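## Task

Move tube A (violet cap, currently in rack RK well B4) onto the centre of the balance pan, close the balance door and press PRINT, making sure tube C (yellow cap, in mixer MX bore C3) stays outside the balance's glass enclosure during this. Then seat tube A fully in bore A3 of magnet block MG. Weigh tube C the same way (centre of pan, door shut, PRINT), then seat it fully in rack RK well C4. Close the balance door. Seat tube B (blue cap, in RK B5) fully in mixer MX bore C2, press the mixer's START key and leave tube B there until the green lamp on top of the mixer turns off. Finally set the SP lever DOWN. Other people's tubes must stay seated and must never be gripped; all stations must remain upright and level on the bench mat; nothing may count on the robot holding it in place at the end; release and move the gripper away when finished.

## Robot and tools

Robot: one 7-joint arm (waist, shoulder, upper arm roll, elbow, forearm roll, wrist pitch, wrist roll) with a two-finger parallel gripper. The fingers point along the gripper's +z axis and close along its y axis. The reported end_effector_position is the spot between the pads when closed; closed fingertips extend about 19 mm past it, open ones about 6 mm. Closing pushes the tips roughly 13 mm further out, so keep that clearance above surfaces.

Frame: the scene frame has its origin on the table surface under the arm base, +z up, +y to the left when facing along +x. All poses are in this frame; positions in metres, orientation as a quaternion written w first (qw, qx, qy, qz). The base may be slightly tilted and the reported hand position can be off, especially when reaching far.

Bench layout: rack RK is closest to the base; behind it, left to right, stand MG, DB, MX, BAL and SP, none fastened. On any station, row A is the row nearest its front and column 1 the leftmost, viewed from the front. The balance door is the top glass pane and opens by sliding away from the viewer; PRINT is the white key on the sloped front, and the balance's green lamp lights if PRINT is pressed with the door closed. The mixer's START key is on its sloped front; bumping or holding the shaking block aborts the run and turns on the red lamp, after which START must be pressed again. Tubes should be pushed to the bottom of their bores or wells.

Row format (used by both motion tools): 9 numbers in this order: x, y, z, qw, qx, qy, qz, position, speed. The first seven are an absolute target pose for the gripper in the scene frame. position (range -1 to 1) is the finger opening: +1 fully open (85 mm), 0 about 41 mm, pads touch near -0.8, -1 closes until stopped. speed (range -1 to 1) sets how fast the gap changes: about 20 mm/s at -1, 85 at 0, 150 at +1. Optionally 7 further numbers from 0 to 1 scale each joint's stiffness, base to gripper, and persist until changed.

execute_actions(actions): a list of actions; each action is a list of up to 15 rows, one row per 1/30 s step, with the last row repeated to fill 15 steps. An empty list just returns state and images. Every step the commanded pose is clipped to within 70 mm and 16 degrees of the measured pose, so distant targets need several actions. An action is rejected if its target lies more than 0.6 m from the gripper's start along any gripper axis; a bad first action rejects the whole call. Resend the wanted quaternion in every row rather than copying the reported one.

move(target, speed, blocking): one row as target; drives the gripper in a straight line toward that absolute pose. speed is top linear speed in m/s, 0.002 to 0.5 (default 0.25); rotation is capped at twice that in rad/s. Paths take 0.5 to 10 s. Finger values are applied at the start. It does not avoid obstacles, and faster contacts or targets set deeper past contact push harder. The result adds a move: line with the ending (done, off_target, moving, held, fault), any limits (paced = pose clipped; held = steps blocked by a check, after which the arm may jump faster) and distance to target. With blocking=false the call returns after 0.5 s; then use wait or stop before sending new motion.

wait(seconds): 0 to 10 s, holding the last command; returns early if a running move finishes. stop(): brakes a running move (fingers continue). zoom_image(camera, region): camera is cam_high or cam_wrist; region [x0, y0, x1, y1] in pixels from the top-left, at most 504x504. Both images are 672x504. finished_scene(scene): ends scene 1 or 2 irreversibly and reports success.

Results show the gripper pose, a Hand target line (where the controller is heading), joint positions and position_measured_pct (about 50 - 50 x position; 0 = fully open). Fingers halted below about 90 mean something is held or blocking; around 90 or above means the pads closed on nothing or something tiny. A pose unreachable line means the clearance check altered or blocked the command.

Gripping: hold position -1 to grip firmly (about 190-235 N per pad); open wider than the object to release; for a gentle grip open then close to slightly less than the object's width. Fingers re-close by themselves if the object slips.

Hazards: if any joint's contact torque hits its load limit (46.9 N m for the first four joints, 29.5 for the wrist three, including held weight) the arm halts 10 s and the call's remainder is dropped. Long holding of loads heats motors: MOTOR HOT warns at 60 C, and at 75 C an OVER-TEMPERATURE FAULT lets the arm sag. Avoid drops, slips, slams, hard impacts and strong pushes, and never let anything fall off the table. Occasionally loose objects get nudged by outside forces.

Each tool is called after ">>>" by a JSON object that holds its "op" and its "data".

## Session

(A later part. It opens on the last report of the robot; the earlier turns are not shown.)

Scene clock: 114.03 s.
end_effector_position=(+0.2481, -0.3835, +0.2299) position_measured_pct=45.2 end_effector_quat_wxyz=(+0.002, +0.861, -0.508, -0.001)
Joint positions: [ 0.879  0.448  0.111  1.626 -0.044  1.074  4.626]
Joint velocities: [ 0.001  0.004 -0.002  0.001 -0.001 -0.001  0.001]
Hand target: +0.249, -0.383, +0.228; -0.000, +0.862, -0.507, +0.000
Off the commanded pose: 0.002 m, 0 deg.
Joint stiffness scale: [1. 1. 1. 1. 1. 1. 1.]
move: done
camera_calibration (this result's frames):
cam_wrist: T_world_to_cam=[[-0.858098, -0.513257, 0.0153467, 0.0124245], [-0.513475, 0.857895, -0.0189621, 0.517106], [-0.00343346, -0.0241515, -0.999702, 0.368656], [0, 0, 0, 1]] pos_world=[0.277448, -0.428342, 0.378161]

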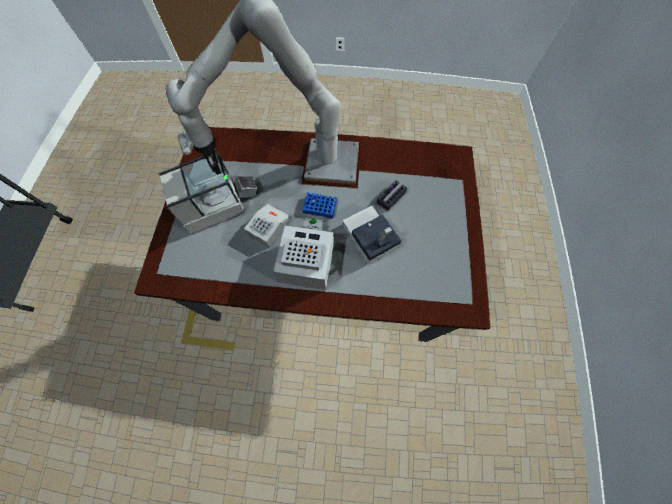

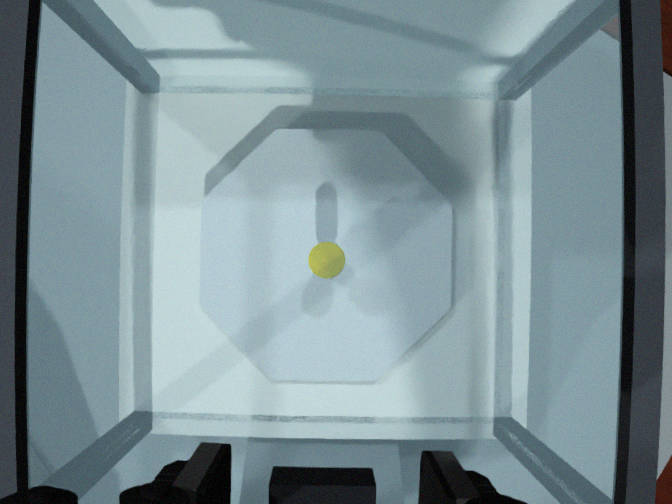

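>>> {"op": "move", "data": {"target": [0.2490,-0.3832,0.229,0,0.8616,-0.5075,0,-0.42,0], "speed": 0.02}}

>>> {"op": "move", "data": {"target": [0.3080,-0.4872,0.230,0,0.8616,-0.5075,0,-0.42,0], "speed": 0.08}}

>>> {"op": "move", "data": {"target": [0.3080,-0.4872,0.230,0,0.8616,-0.5075,0,0.1,0.5], "speed": 0.02}}

>>> {"op": "move", "data": {"target": [0.3080,-0.4872,0.258,0,0.8616,-0.5075,0,0.1,0.5], "speed": 0.1}}

>>> {"op": "move", "data": {"target": [0.2760,-0.4312,0.256,0,0.8616,-0.5075,0,-0.3,0.5], "speed": 0.15}}

>>> {"op": "move", "data": {"target": [0.2762,-0.4310,0.160,0,0.8616,-0.5075,0,-0.3,0.5], "speed": 0.12}}

Scene clock: 115.40 s.
end_effector_position=(+0.2484, -0.3833, +0.2298) position_measured_pct=67.9 end_effector_quat_wxyz=(+0.002, +0.861, -0.508, -0.001)
Joint positions: [ 0.879  0.448  0.11   1.626 -0.045  1.074  4.626]
Joint velocities: [ 0.001  0.     0.     0.001  0.     0.    -0.001]
Hand target: +0.249, -0.383, +0.229; +0.000, +0.862, -0.508, -0.000
Off the commanded pose: 0.001 m, 0 deg.
Joint stiffness scale: [1. 1. 1. 1. 1. 1. 1.]
move: done
camera_calibration (this result's frames):
cam_wrist: T_world_to_cam=[[-0.858157, -0.513186, 0.0143683, 0.0131238], [-0.51338, 0.857957, -0.018726, 0.517016], [-0.00271744, -0.0234463, -0.999721, 0.368654], [0, 0, 0, 1]] pos_world=[0.27769, -0.428199, 0.378045]

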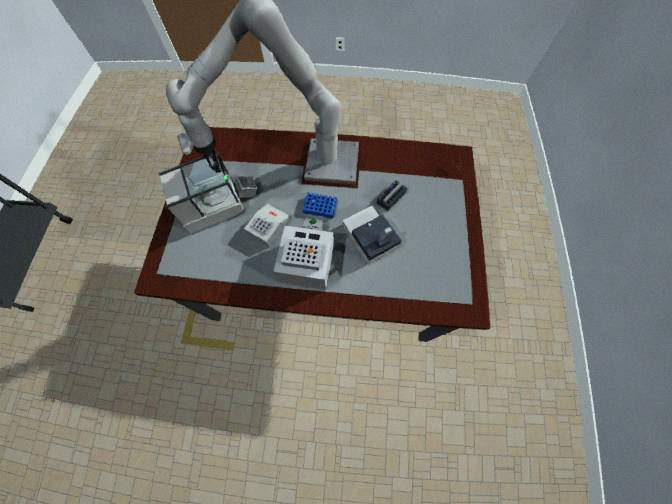

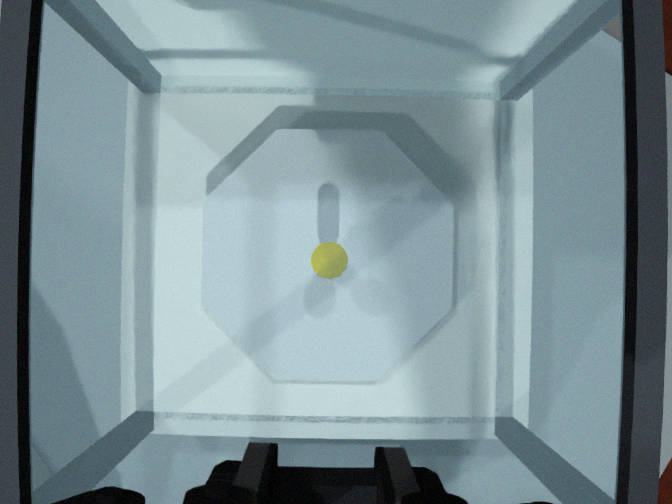

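Scene clock: 117.30 s.
end_effector_position=(+0.3084, -0.4875, +0.2302) position_measured_pct=67.9 end_effector_quat_wxyz=(+0.003, +0.861, -0.509, +0.001)
Joint positions: [ 0.924  0.715  0.11   1.149 -0.066  1.281  4.65 ]
Joint velocities: [ 0.001  0.003  0.001 -0.005 -0.     0.004  0.   ]
Hand target: +0.308, -0.487, +0.230; -0.000, +0.861, -0.508, +0.000
Off the commanded pose: 0.001 m, 0 deg.
Joint stiffness scale: [1. 1. 1. 1. 1. 1. 1.]
move: done
camera_calibration (this result's frames):
cam_wrist: T_world_to_cam=[[-0.858616, -0.512397, 0.0150978, 0.0114373], [-0.512618, 0.858303, -0.0232177, 0.638189], [-0.00106175, -0.0276745, -0.999616, 0.364149], [0, 0, 0, 1]] pos_world=[0.337354, -0.531821, 0.378654]

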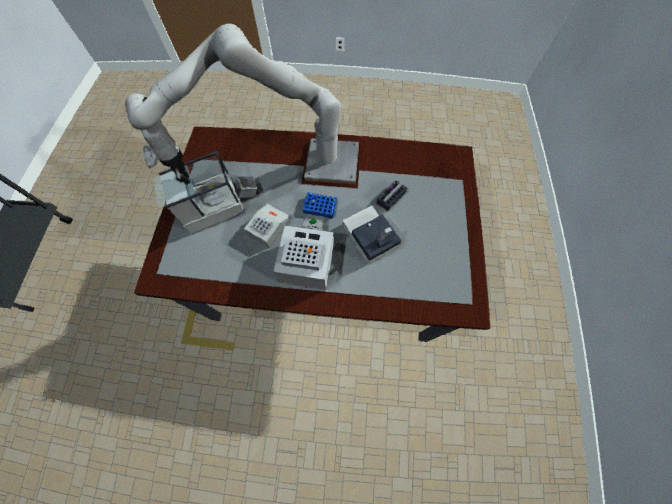

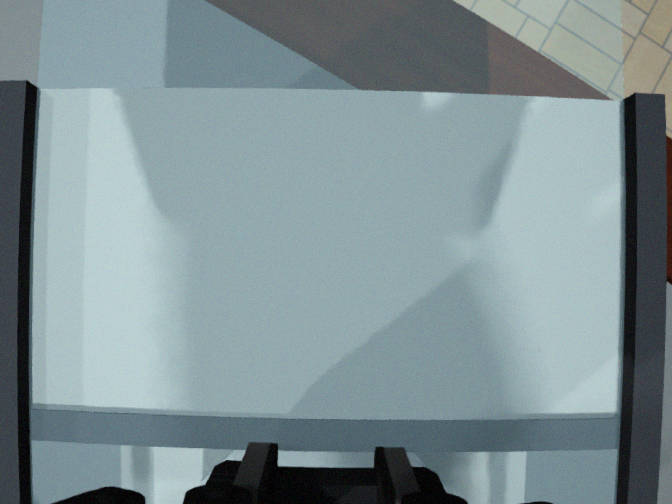

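Scene clock: 118.00 s.
end_effector_position=(+0.3082, -0.4877, +0.2302) position_measured_pct=45.2 end_effector_quat_wxyz=(+0.003, +0.861, -0.509, +0.001)
Joint positions: [ 0.924  0.715  0.11   1.149 -0.066  1.281  4.65 ]
Joint velocities: [ 0.002  0.    -0.    -0.001 -0.    -0.     0.   ]
Hand target: +0.308, -0.487, +0.230; +0.000, +0.862, -0.508, +0.000
Off the commanded pose: 0.001 m, 0 deg.
Joint stiffness scale: [1. 1. 1. 1. 1. 1. 1.]
move: done
camera_calibration (this result's frames):
cam_wrist: T_world_to_cam=[[-0.858826, -0.512044, 0.0151029, 0.0114356], [-0.512266, 0.858511, -0.023278, 0.63827], [-0.00104667, -0.0277285, -0.999615, 0.364103], [0, 0, 0, 1]] pos_world=[0.337166, -0.53201, 0.378647]

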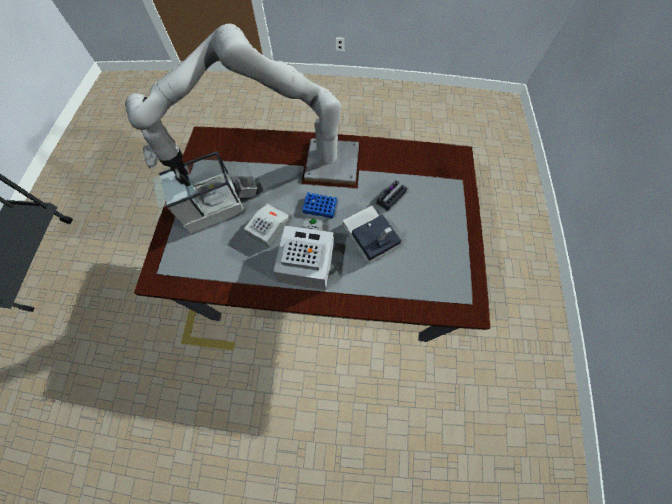

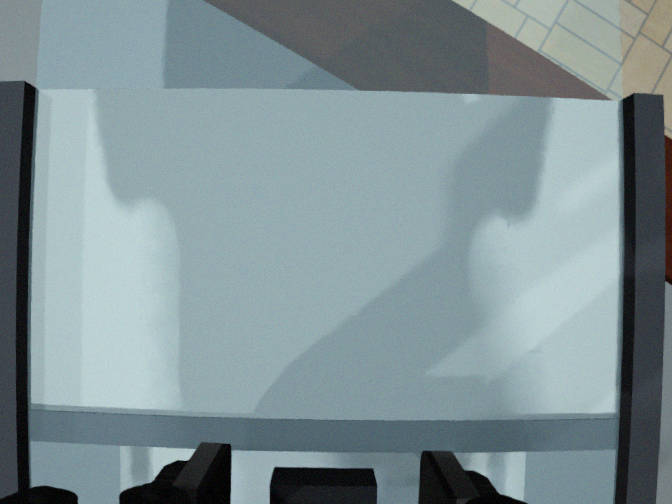

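Scene clock: 118.80 s.
end_effector_position=(+0.3095, -0.4870, +0.2560) position_measured_pct=45.2 end_effector_quat_wxyz=(+0.001, +0.862, -0.507, -0.000)
Joint positions: [ 0.924  0.701  0.11   1.091 -0.066  1.356  4.65 ]
Joint velocities: [ 0.001 -0.    -0.    -0.002 -0.     0.001 -0.   ]
Hand target: +0.308, -0.487, +0.258; +0.000, +0.862, -0.508, +0.000
Off the commanded pose: 0.003 m, 0 deg.
Joint stiffness scale: [1. 1. 1. 1. 1. 1. 1.]
move: done
camera_calibration (this result's frames):
cam_wrist: T_world_to_cam=[[-0.857128, -0.514944, 0.0128062, 0.0111654], [-0.515103, 0.856889, -0.0202423, 0.638259], [-0.000549835, -0.0239468, -0.999713, 0.391686], [0, 0, 0, 1]] pos_world=[0.338555, -0.531789, 0.40435]

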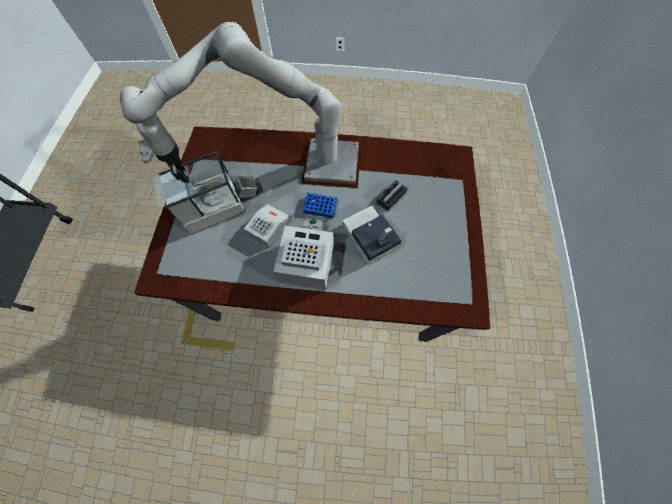

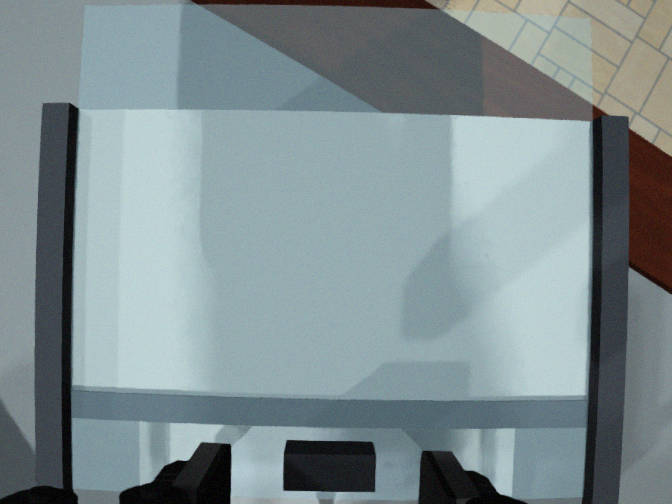

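Scene clock: 119.77 s.
end_effector_position=(+0.2760, -0.4303, +0.2558) position_measured_pct=65.1 end_effector_quat_wxyz=(-0.003, +0.862, -0.507, -0.001)
Joint positions: [ 0.906  0.545  0.11   1.372 -0.061  1.236  4.65 ]
Joint velocities: [-0.003 -0.005  0.     0.001  0.    -0.     0.   ]
Hand target: +0.276, -0.431, +0.256; -0.000, +0.862, -0.507, -0.000
Off the commanded pose: 0.001 m, 0 deg.
Joint stiffness scale: [1. 1. 1. 1. 1. 1. 1.]
move: done
camera_calibration (this result's frames):
cam_wrist: T_world_to_cam=[[-0.856266, -0.516503, 0.005783, 0.0124658], [-0.51653, 0.856156, -0.013906, 0.570843], [0.00223136, -0.0148944, -0.999887, 0.395938], [0, 0, 0, 1]] pos_world=[0.304648, -0.476395, 0.403759]

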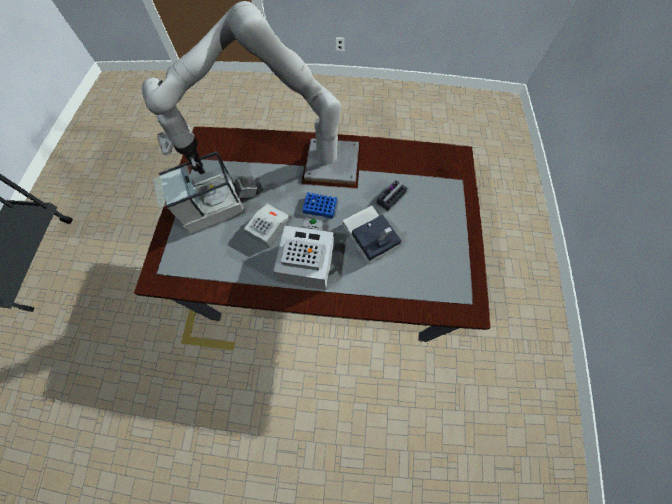

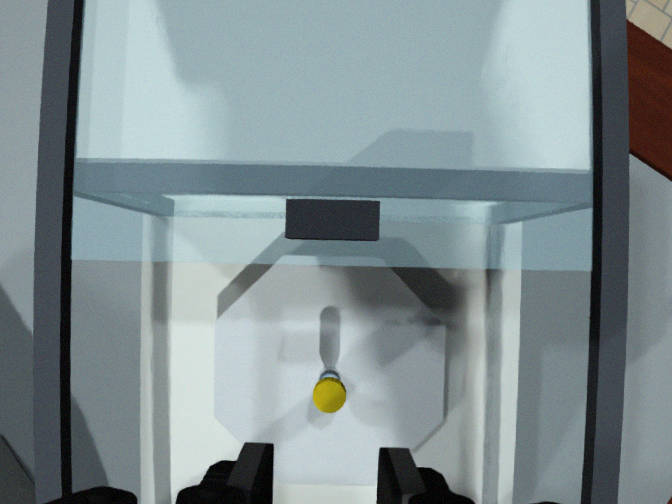

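Scene clock: 121.00 s.
end_effector_position=(+0.2753, -0.4311, +0.1621) position_measured_pct=65.1 end_effector_quat_wxyz=(+0.002, +0.862, -0.507, -0.001)
Joint positions: [ 0.906  0.644  0.102  1.526 -0.063  0.979  4.65 ]
Joint velocities: [ 0.001  0.004 -0.    -0.001 -0.    -0.001 -0.   ]
Hand target: +0.276, -0.431, +0.160; -0.000, +0.862, -0.507, +0.000
Off the commanded pose: 0.002 m, 0 deg.
Joint stiffness scale: [1. 1. 1. 1. 1. 1. 1.]
move: done
camera_calibration (this result's frames):
cam_wrist: T_world_to_cam=[[-0.857245, -0.514673, 0.0155744, 0.0115306], [-0.514896, 0.857042, -0.0189722, 0.570685], [-0.00358347, -0.024283, -0.999699, 0.299824], [0, 0, 0, 1]] pos_world=[0.304803, -0.475886, 0.310381]

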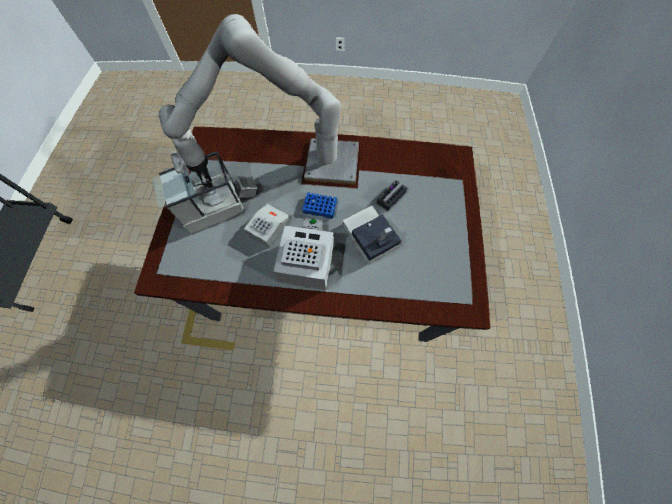

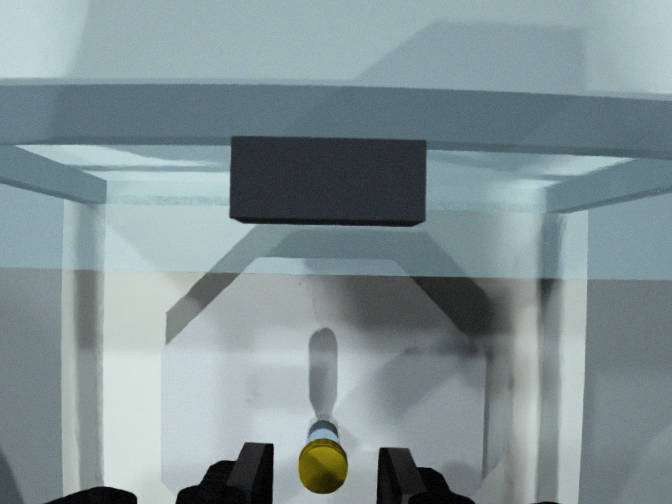

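>>> {"op": "move", "data": {"target": [0.2775,-0.4303,0.132,0,0.8616,-0.5075,0,-0.3,0.5], "speed": 0.05}}

>>> {"op": "move", "data": {"target": [0.2765,-0.4308,0.133,0,0.8616,-0.5075,0,-0.66,-0.5], "speed": 0.01}}

Scene clock: 122.33 s.
end_effector_position=(+0.2769, -0.4307, +0.1340) position_measured_pct=65.1 end_effector_quat_wxyz=(+0.002, +0.862, -0.507, -0.001)
Joint positions: [ 0.906  0.684  0.097  1.555 -0.066  0.909  4.65 ]
Joint velocities: [ 0.001  0.003  0.    -0.    -0.001 -0.    -0.   ]
Hand target: +0.277, -0.430, +0.132; -0.000, +0.862, -0.507, +0.000
Off the commanded pose: 0.002 m, 0 deg.
Joint stiffness scale: [1. 1. 1. 1. 1. 1. 1.]
move: done
camera_calibration (this result's frames):
cam_wrist: T_world_to_cam=[[-0.856788, -0.515426, 0.0158367, 0.0130656], [-0.515655, 0.856587, -0.0189263, 0.57061], [-0.00381039, -0.0243821, -0.999695, 0.2717], [0, 0, 0, 1]] pos_world=[0.306468, -0.475419, 0.28221]

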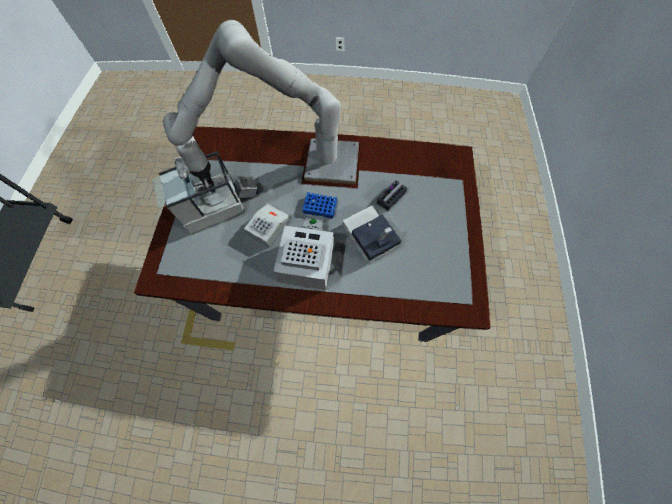

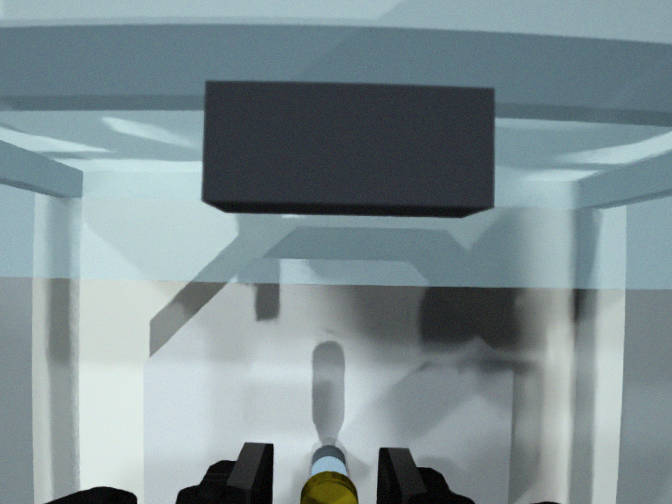

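Scene clock: 123.03 s.
end_effector_position=(+0.2762, -0.4312, +0.1339) position_measured_pct=80.6 end_effector_quat_wxyz=(+0.002, +0.861, -0.508, -0.001)
Joint positions: [ 0.908  0.684  0.097  1.555 -0.066  0.909  4.65 ]
Joint velocities: [ 0.003 -0.    -0.003  0.002 -0.    -0.     0.   ]
Hand target: +0.277, -0.431, +0.133; +0.000, +0.862, -0.508, -0.000
Off the commanded pose: 0.001 m, 0 deg.
Joint stiffness scale: [1. 1. 1. 1. 1. 1. 1.]
move: done
camera_calibration (this result's frames):
cam_wrist: T_world_to_cam=[[-0.85773, -0.513861, 0.015668, 0.0131161], [-0.514087, 0.85753, -0.0188791, 0.570596], [-0.00373456, -0.0242479, -0.999699, 0.271702], [0, 0, 0, 1]] pos_world=[0.305601, -0.475975, 0.282187]

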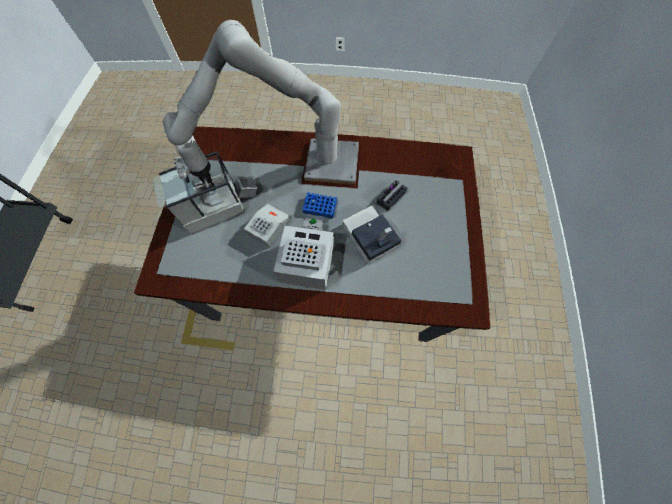

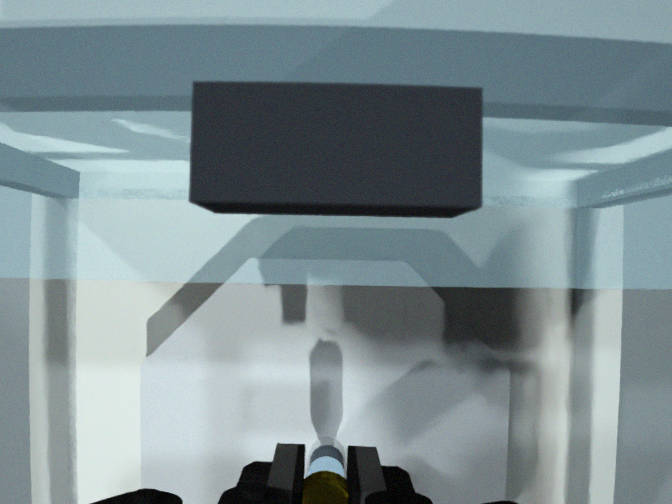

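>>> {"op": "move", "data": {"target": [0.2762,-0.4310,0.295,0,0.8616,-0.5075,0,-0.66,-0.5], "speed": 0.15}}

>>> {"op": "move", "data": {"target": [0.262,-0.20,0.27,0,0.6626,-0.7490,0,-0.66,-0.5], "speed": 0.3}}

>>> {"op": "move", "data": {"target": [0.266,-0.013,0.150,0,0.6626,-0.7490,0,-0.66,-0.5], "speed": 0.25}}

Scene clock: 125.03 s.
end_effector_position=(+0.2775, -0.4316, +0.2929) position_measured_pct=80.6 end_effector_quat_wxyz=(-0.002, +0.862, -0.507, +0.001)
Joint positions: [ 0.905  0.519  0.111  1.292 -0.057  1.335  4.644]
Joint velocities: [-0.001 -0.001 -0.001 -0.001  0.     0.001 -0.001]
Hand target: +0.276, -0.432, +0.295; +0.000, +0.861, -0.508, -0.000
Off the commanded pose: 0.003 m, 0 deg.
Joint stiffness scale: [1. 1. 1. 1. 1. 1. 1.]
move: done
camera_calibration (this result's frames):
cam_wrist: T_world_to_cam=[[-0.856334, -0.516394, 0.00542143, 0.0131286], [-0.516393, 0.856123, -0.0197999, 0.574895], [0.00558313, -0.0197549, -0.999789, 0.429956], [0, 0, 0, 1]] pos_world=[0.305713, -0.476907, 0.441178]

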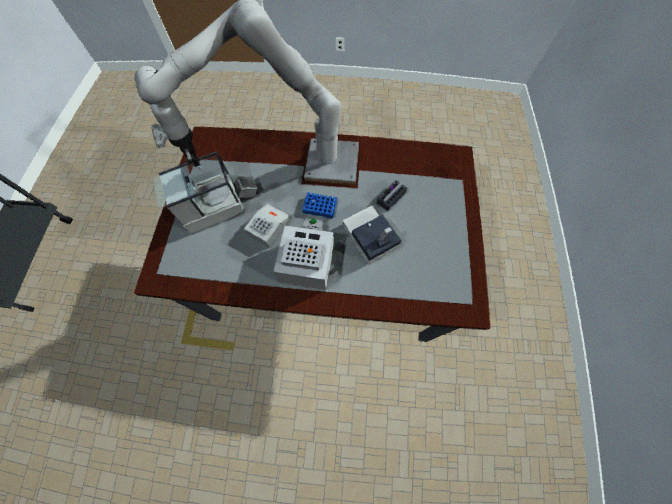

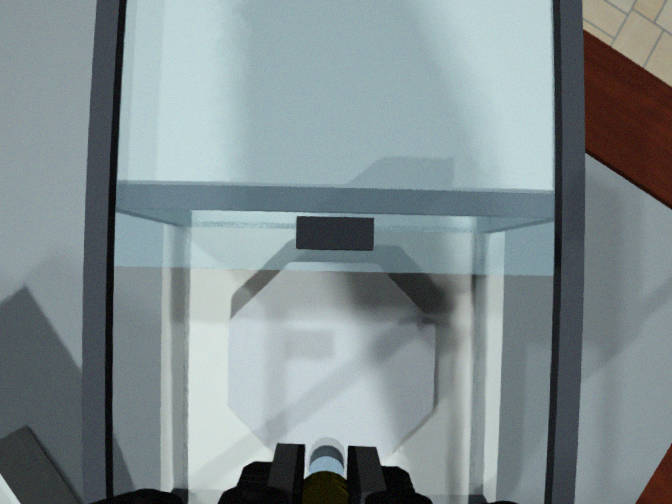

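Scene clock: 126.67 s.
end_effector_position=(+0.2609, -0.2011, +0.2704) position_measured_pct=80.6 end_effector_quat_wxyz=(+0.000, -0.661, +0.750, +0.002)
Joint positions: [ 0.568  0.13   0.034  1.93  -0.003  1.091  3.599]
Joint velocities: [-0.006 -0.006 -0.001  0.001  0.    -0.     0.   ]
Hand target: +0.262, -0.200, +0.270; -0.001, -0.663, +0.749, -0.001
Off the commanded pose: 0.002 m, 0 deg.
Joint stiffness scale: [1. 1. 1. 1. 1. 1. 1.]
move: done
camera_calibration (this result's frames):
cam_wrist: T_world_to_cam=[[-0.99576, 0.0909408, 0.0138586, 0.274281], [0.0907186, 0.99575, -0.0158968, 0.237183], [-0.0152454, -0.0145722, -0.999778, 0.418599], [0, 0, 0, 1]] pos_world=[0.257982, -0.255019, 0.418476]

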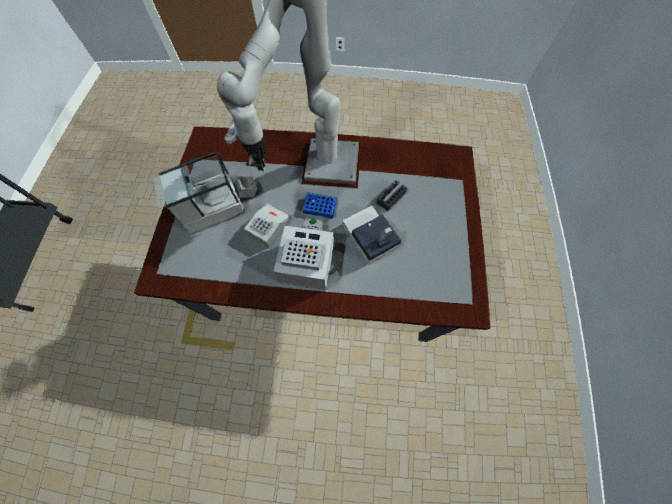

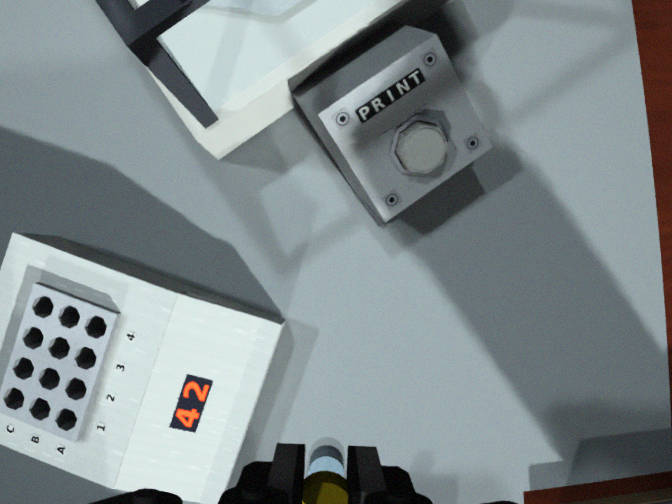

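Scene clock: 128.20 s.
end_effector_position=(+0.2661, -0.0152, +0.1515) position_measured_pct=80.6 end_effector_quat_wxyz=(-0.001, -0.661, +0.750, -0.001)
Joint positions: [ 0.216  0.227 -0.272  2.319  0.108  0.611  2.856]
Joint velocities: [-0.01   0.004 -0.    -0.    -0.    -0.001 -0.   ]
Hand target: +0.266, -0.014, +0.150; -0.001, -0.663, +0.749, -0.001
Off the commanded pose: 0.003 m, 0 deg.
Joint stiffness scale: [1. 1. 1. 1. 1. 1. 1.]
move: done
camera_calibration (this result's frames):
cam_wrist: T_world_to_cam=[[-0.995763, 0.0913558, 0.0104557, 0.264719], [0.0911245, 0.995622, -0.0207927, 0.0503728], [-0.0123095, -0.0197518, -0.999729, 0.301689], [0, 0, 0, 1]] pos_world=[0.262721, -0.068377, 0.299887]

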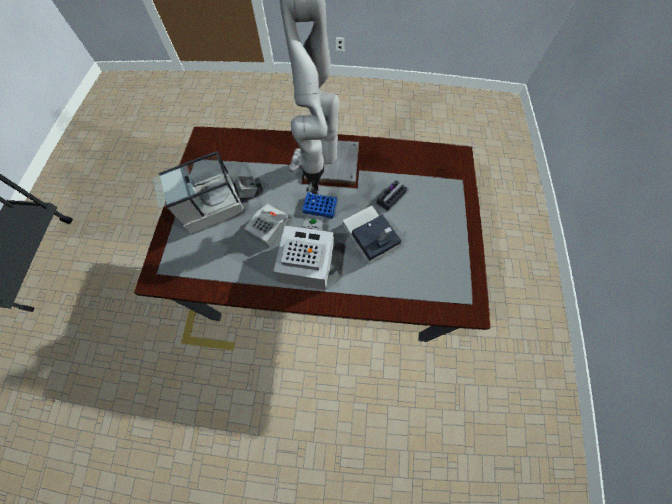

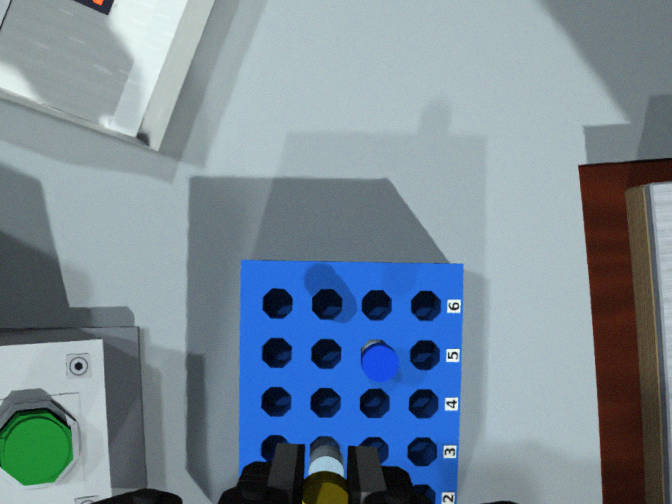

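>>> {"op": "move", "data": {"target": [0.2662,-0.0148,0.098,0,0.6626,-0.7490,0,-0.66,-0.5], "speed": 0.06}}

Scene clock: 129.80 s.
end_effector_position=(+0.2665, -0.0147, +0.0993) position_measured_pct=80.6 end_effector_quat_wxyz=(+0.000, -0.663, +0.749, +0.001)
Joint positions: [ 0.164  0.381 -0.224  2.39   0.212  0.392  2.757]
Joint velocities: [-0.007  0.006  0.005  0.001  0.001 -0.001  0.   ]
Hand target: +0.266, -0.015, +0.098; +0.000, -0.663, +0.749, +0.000
Off the commanded pose: 0.001 m, 0 deg.
Joint stiffness scale: [1. 1. 1. 1. 1. 1. 1.]
move: done
camera_calibration (this result's frames):
cam_wrist: T_world_to_cam=[[-0.996065, 0.0879353, 0.011055, 0.265536], [0.087736, 0.995992, -0.0173822, 0.0492818], [-0.0125393, -0.0163439, -0.999788, 0.249572], [0, 0, 0, 1]] pos_world=[0.263296, -0.0683552, 0.24744]

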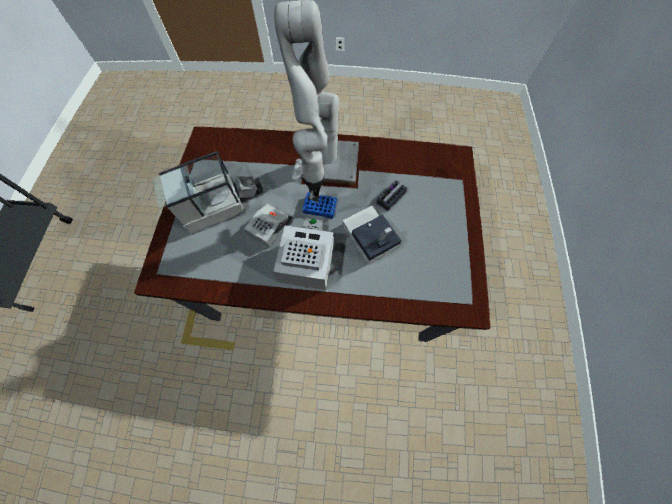

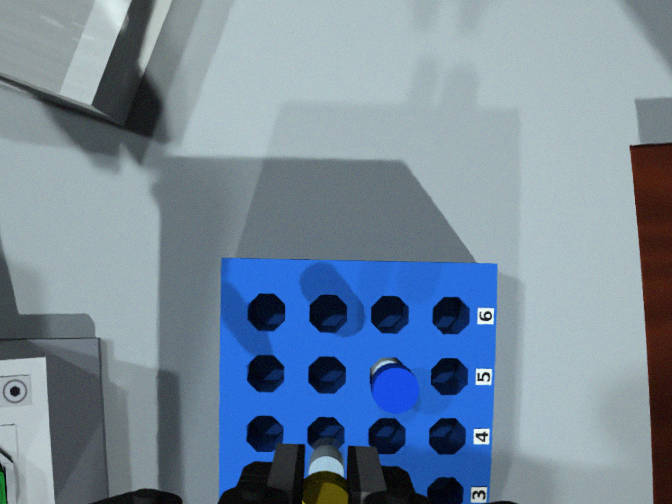

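>>> {"op": "move", "data": {"target": [0.2665,-0.0147,0.075,0,0.6626,-0.7490,0,-0.66,-0.5], "speed": 0.03}}

Scene clock: 131.40 s.
end_effector_position=(+0.2670, -0.0150, +0.0761) position_measured_pct=80.6 end_effector_quat_wxyz=(+0.000, -0.662, +0.749, +0.000)
Joint positions: [ 0.114  0.456 -0.166  2.414  0.251  0.291  2.722]
Joint velocities: [-0.01   0.007  0.006 -0.     0.    -0.002  0.   ]
Hand target: +0.266, -0.015, +0.075; +0.000, -0.663, +0.749, +0.000
Off the commanded pose: 0.001 m, 0 deg.
Joint stiffness scale: [1. 1. 1. 1. 1. 1. 1.]
move: done
camera_calibration (this result's frames):
cam_wrist: T_world_to_cam=[[-0.995986, 0.0888584, 0.0107864, 0.266395], [0.0886531, 0.995896, -0.0182242, 0.0489624], [-0.0123615, -0.0171948, -0.999776, 0.226365], [0, 0, 0, 1]] pos_world=[0.263783, -0.0685406, 0.224333]

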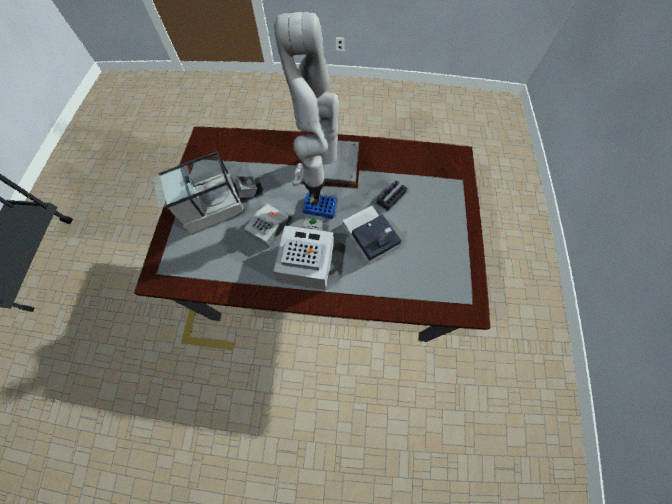

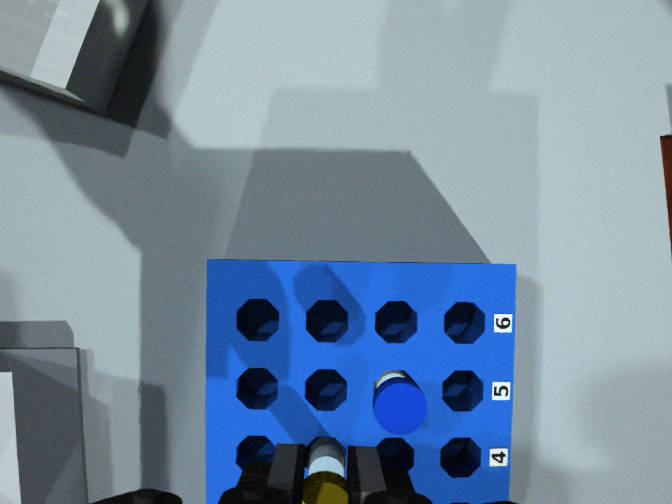

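>>> {"op": "move", "data": {"target": [0.2667,-0.0147,0.0600,0,0.6626,-0.7490,0,-0.66,-0.5], "speed": 0.025}}

Scene clock: 132.57 s.
end_effector_position=(+0.2674, -0.0151, +0.0610) position_measured_pct=80.6 end_effector_quat_wxyz=(+0.000, -0.662, +0.749, +0.000)
Joint positions: [ 0.078  0.507 -0.12   2.426  0.26   0.224  2.716]
Joint velocities: [-0.011  0.008  0.003  0.002 -0.    -0.003 -0.   ]
Hand target: +0.267, -0.015, +0.060; +0.000, -0.663, +0.749, +0.000
Off the commanded pose: 0.001 m, 0 deg.
Joint stiffness scale: [1. 1. 1. 1. 1. 1. 1.]
move: done
camera_calibration (this result's frames):
cam_wrist: T_world_to_cam=[[-0.995961, 0.089161, 0.0106228, 0.2669], [0.0889552, 0.995864, -0.0184823, 0.0487024], [-0.0122268, -0.0174627, -0.999773, 0.211252], [0, 0, 0, 1]] pos_world=[0.264073, -0.068609, 0.209269]

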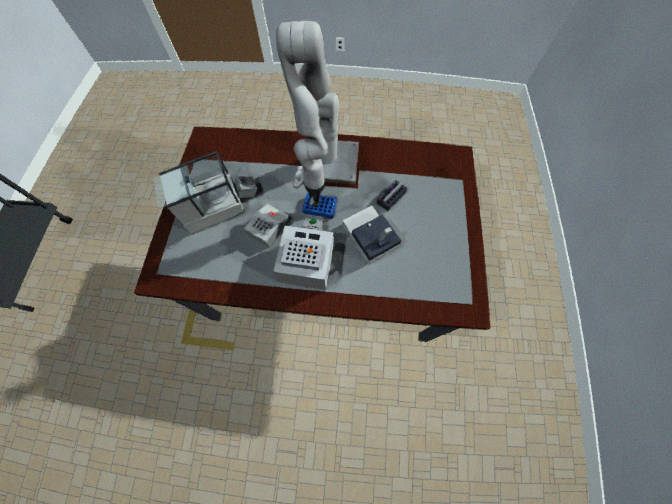

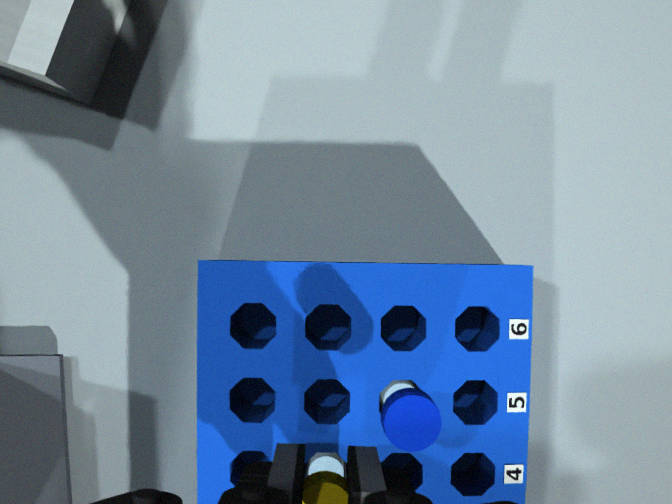

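>>> {"op": "move", "data": {"target": [0.2667,-0.0147,0.0560,0,0.6626,-0.7490,0,-0.66,-0.5], "speed": 0.008}}

Scene clock: 135.67 s.
end_effector_position=(+0.2679, -0.0152, +0.0587) position_measured_pct=80.6 end_effector_quat_wxyz=(+0.001, -0.662, +0.749, -0.001)
Joint positions: [ 0.067  0.515 -0.108  2.429  0.26   0.209  2.716]
Joint velocities: [-0.007 -0.     0.004  0.001 -0.    -0.001  0.001]
Hand target: +0.267, -0.015, +0.056; -0.000, -0.663, +0.749, +0.000
Off the commanded pose: 0.003 m, 0 deg.
Joint stiffness scale: [1. 1. 1. 1. 1. 1. 1.]
move: done
camera_calibration (this result's frames):
cam_wrist: T_world_to_cam=[[-0.996007, 0.0889516, 0.007616, 0.267653], [0.0887901, 0.995861, -0.0194149, 0.0487862], [-0.00931147, -0.0186612, -0.999783, 0.208138], [0, 0, 0, 1]] pos_world=[0.26419, -0.0685083, 0.207002]

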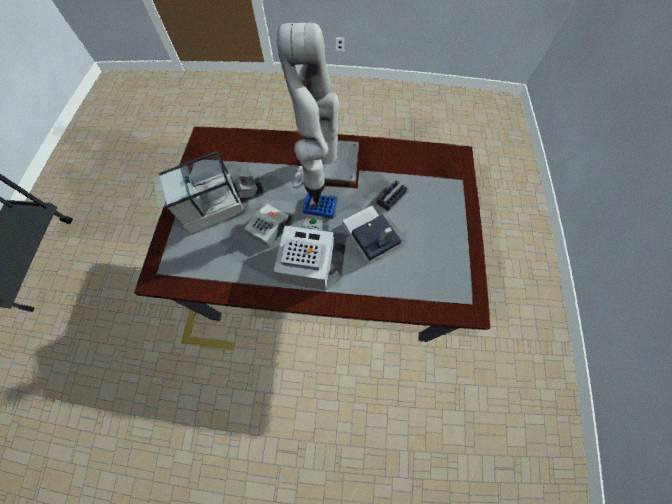

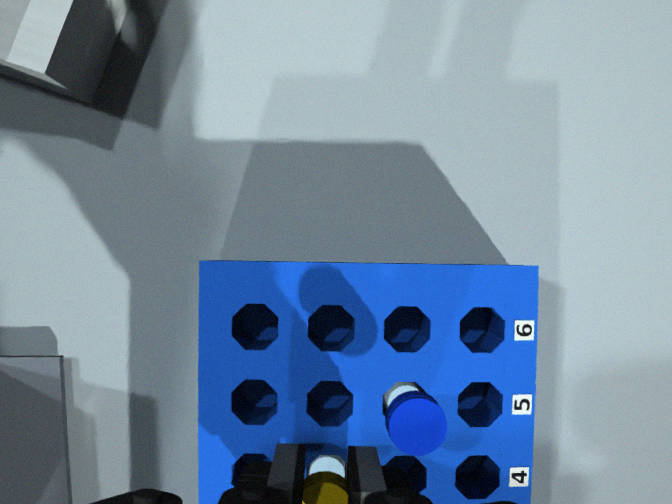

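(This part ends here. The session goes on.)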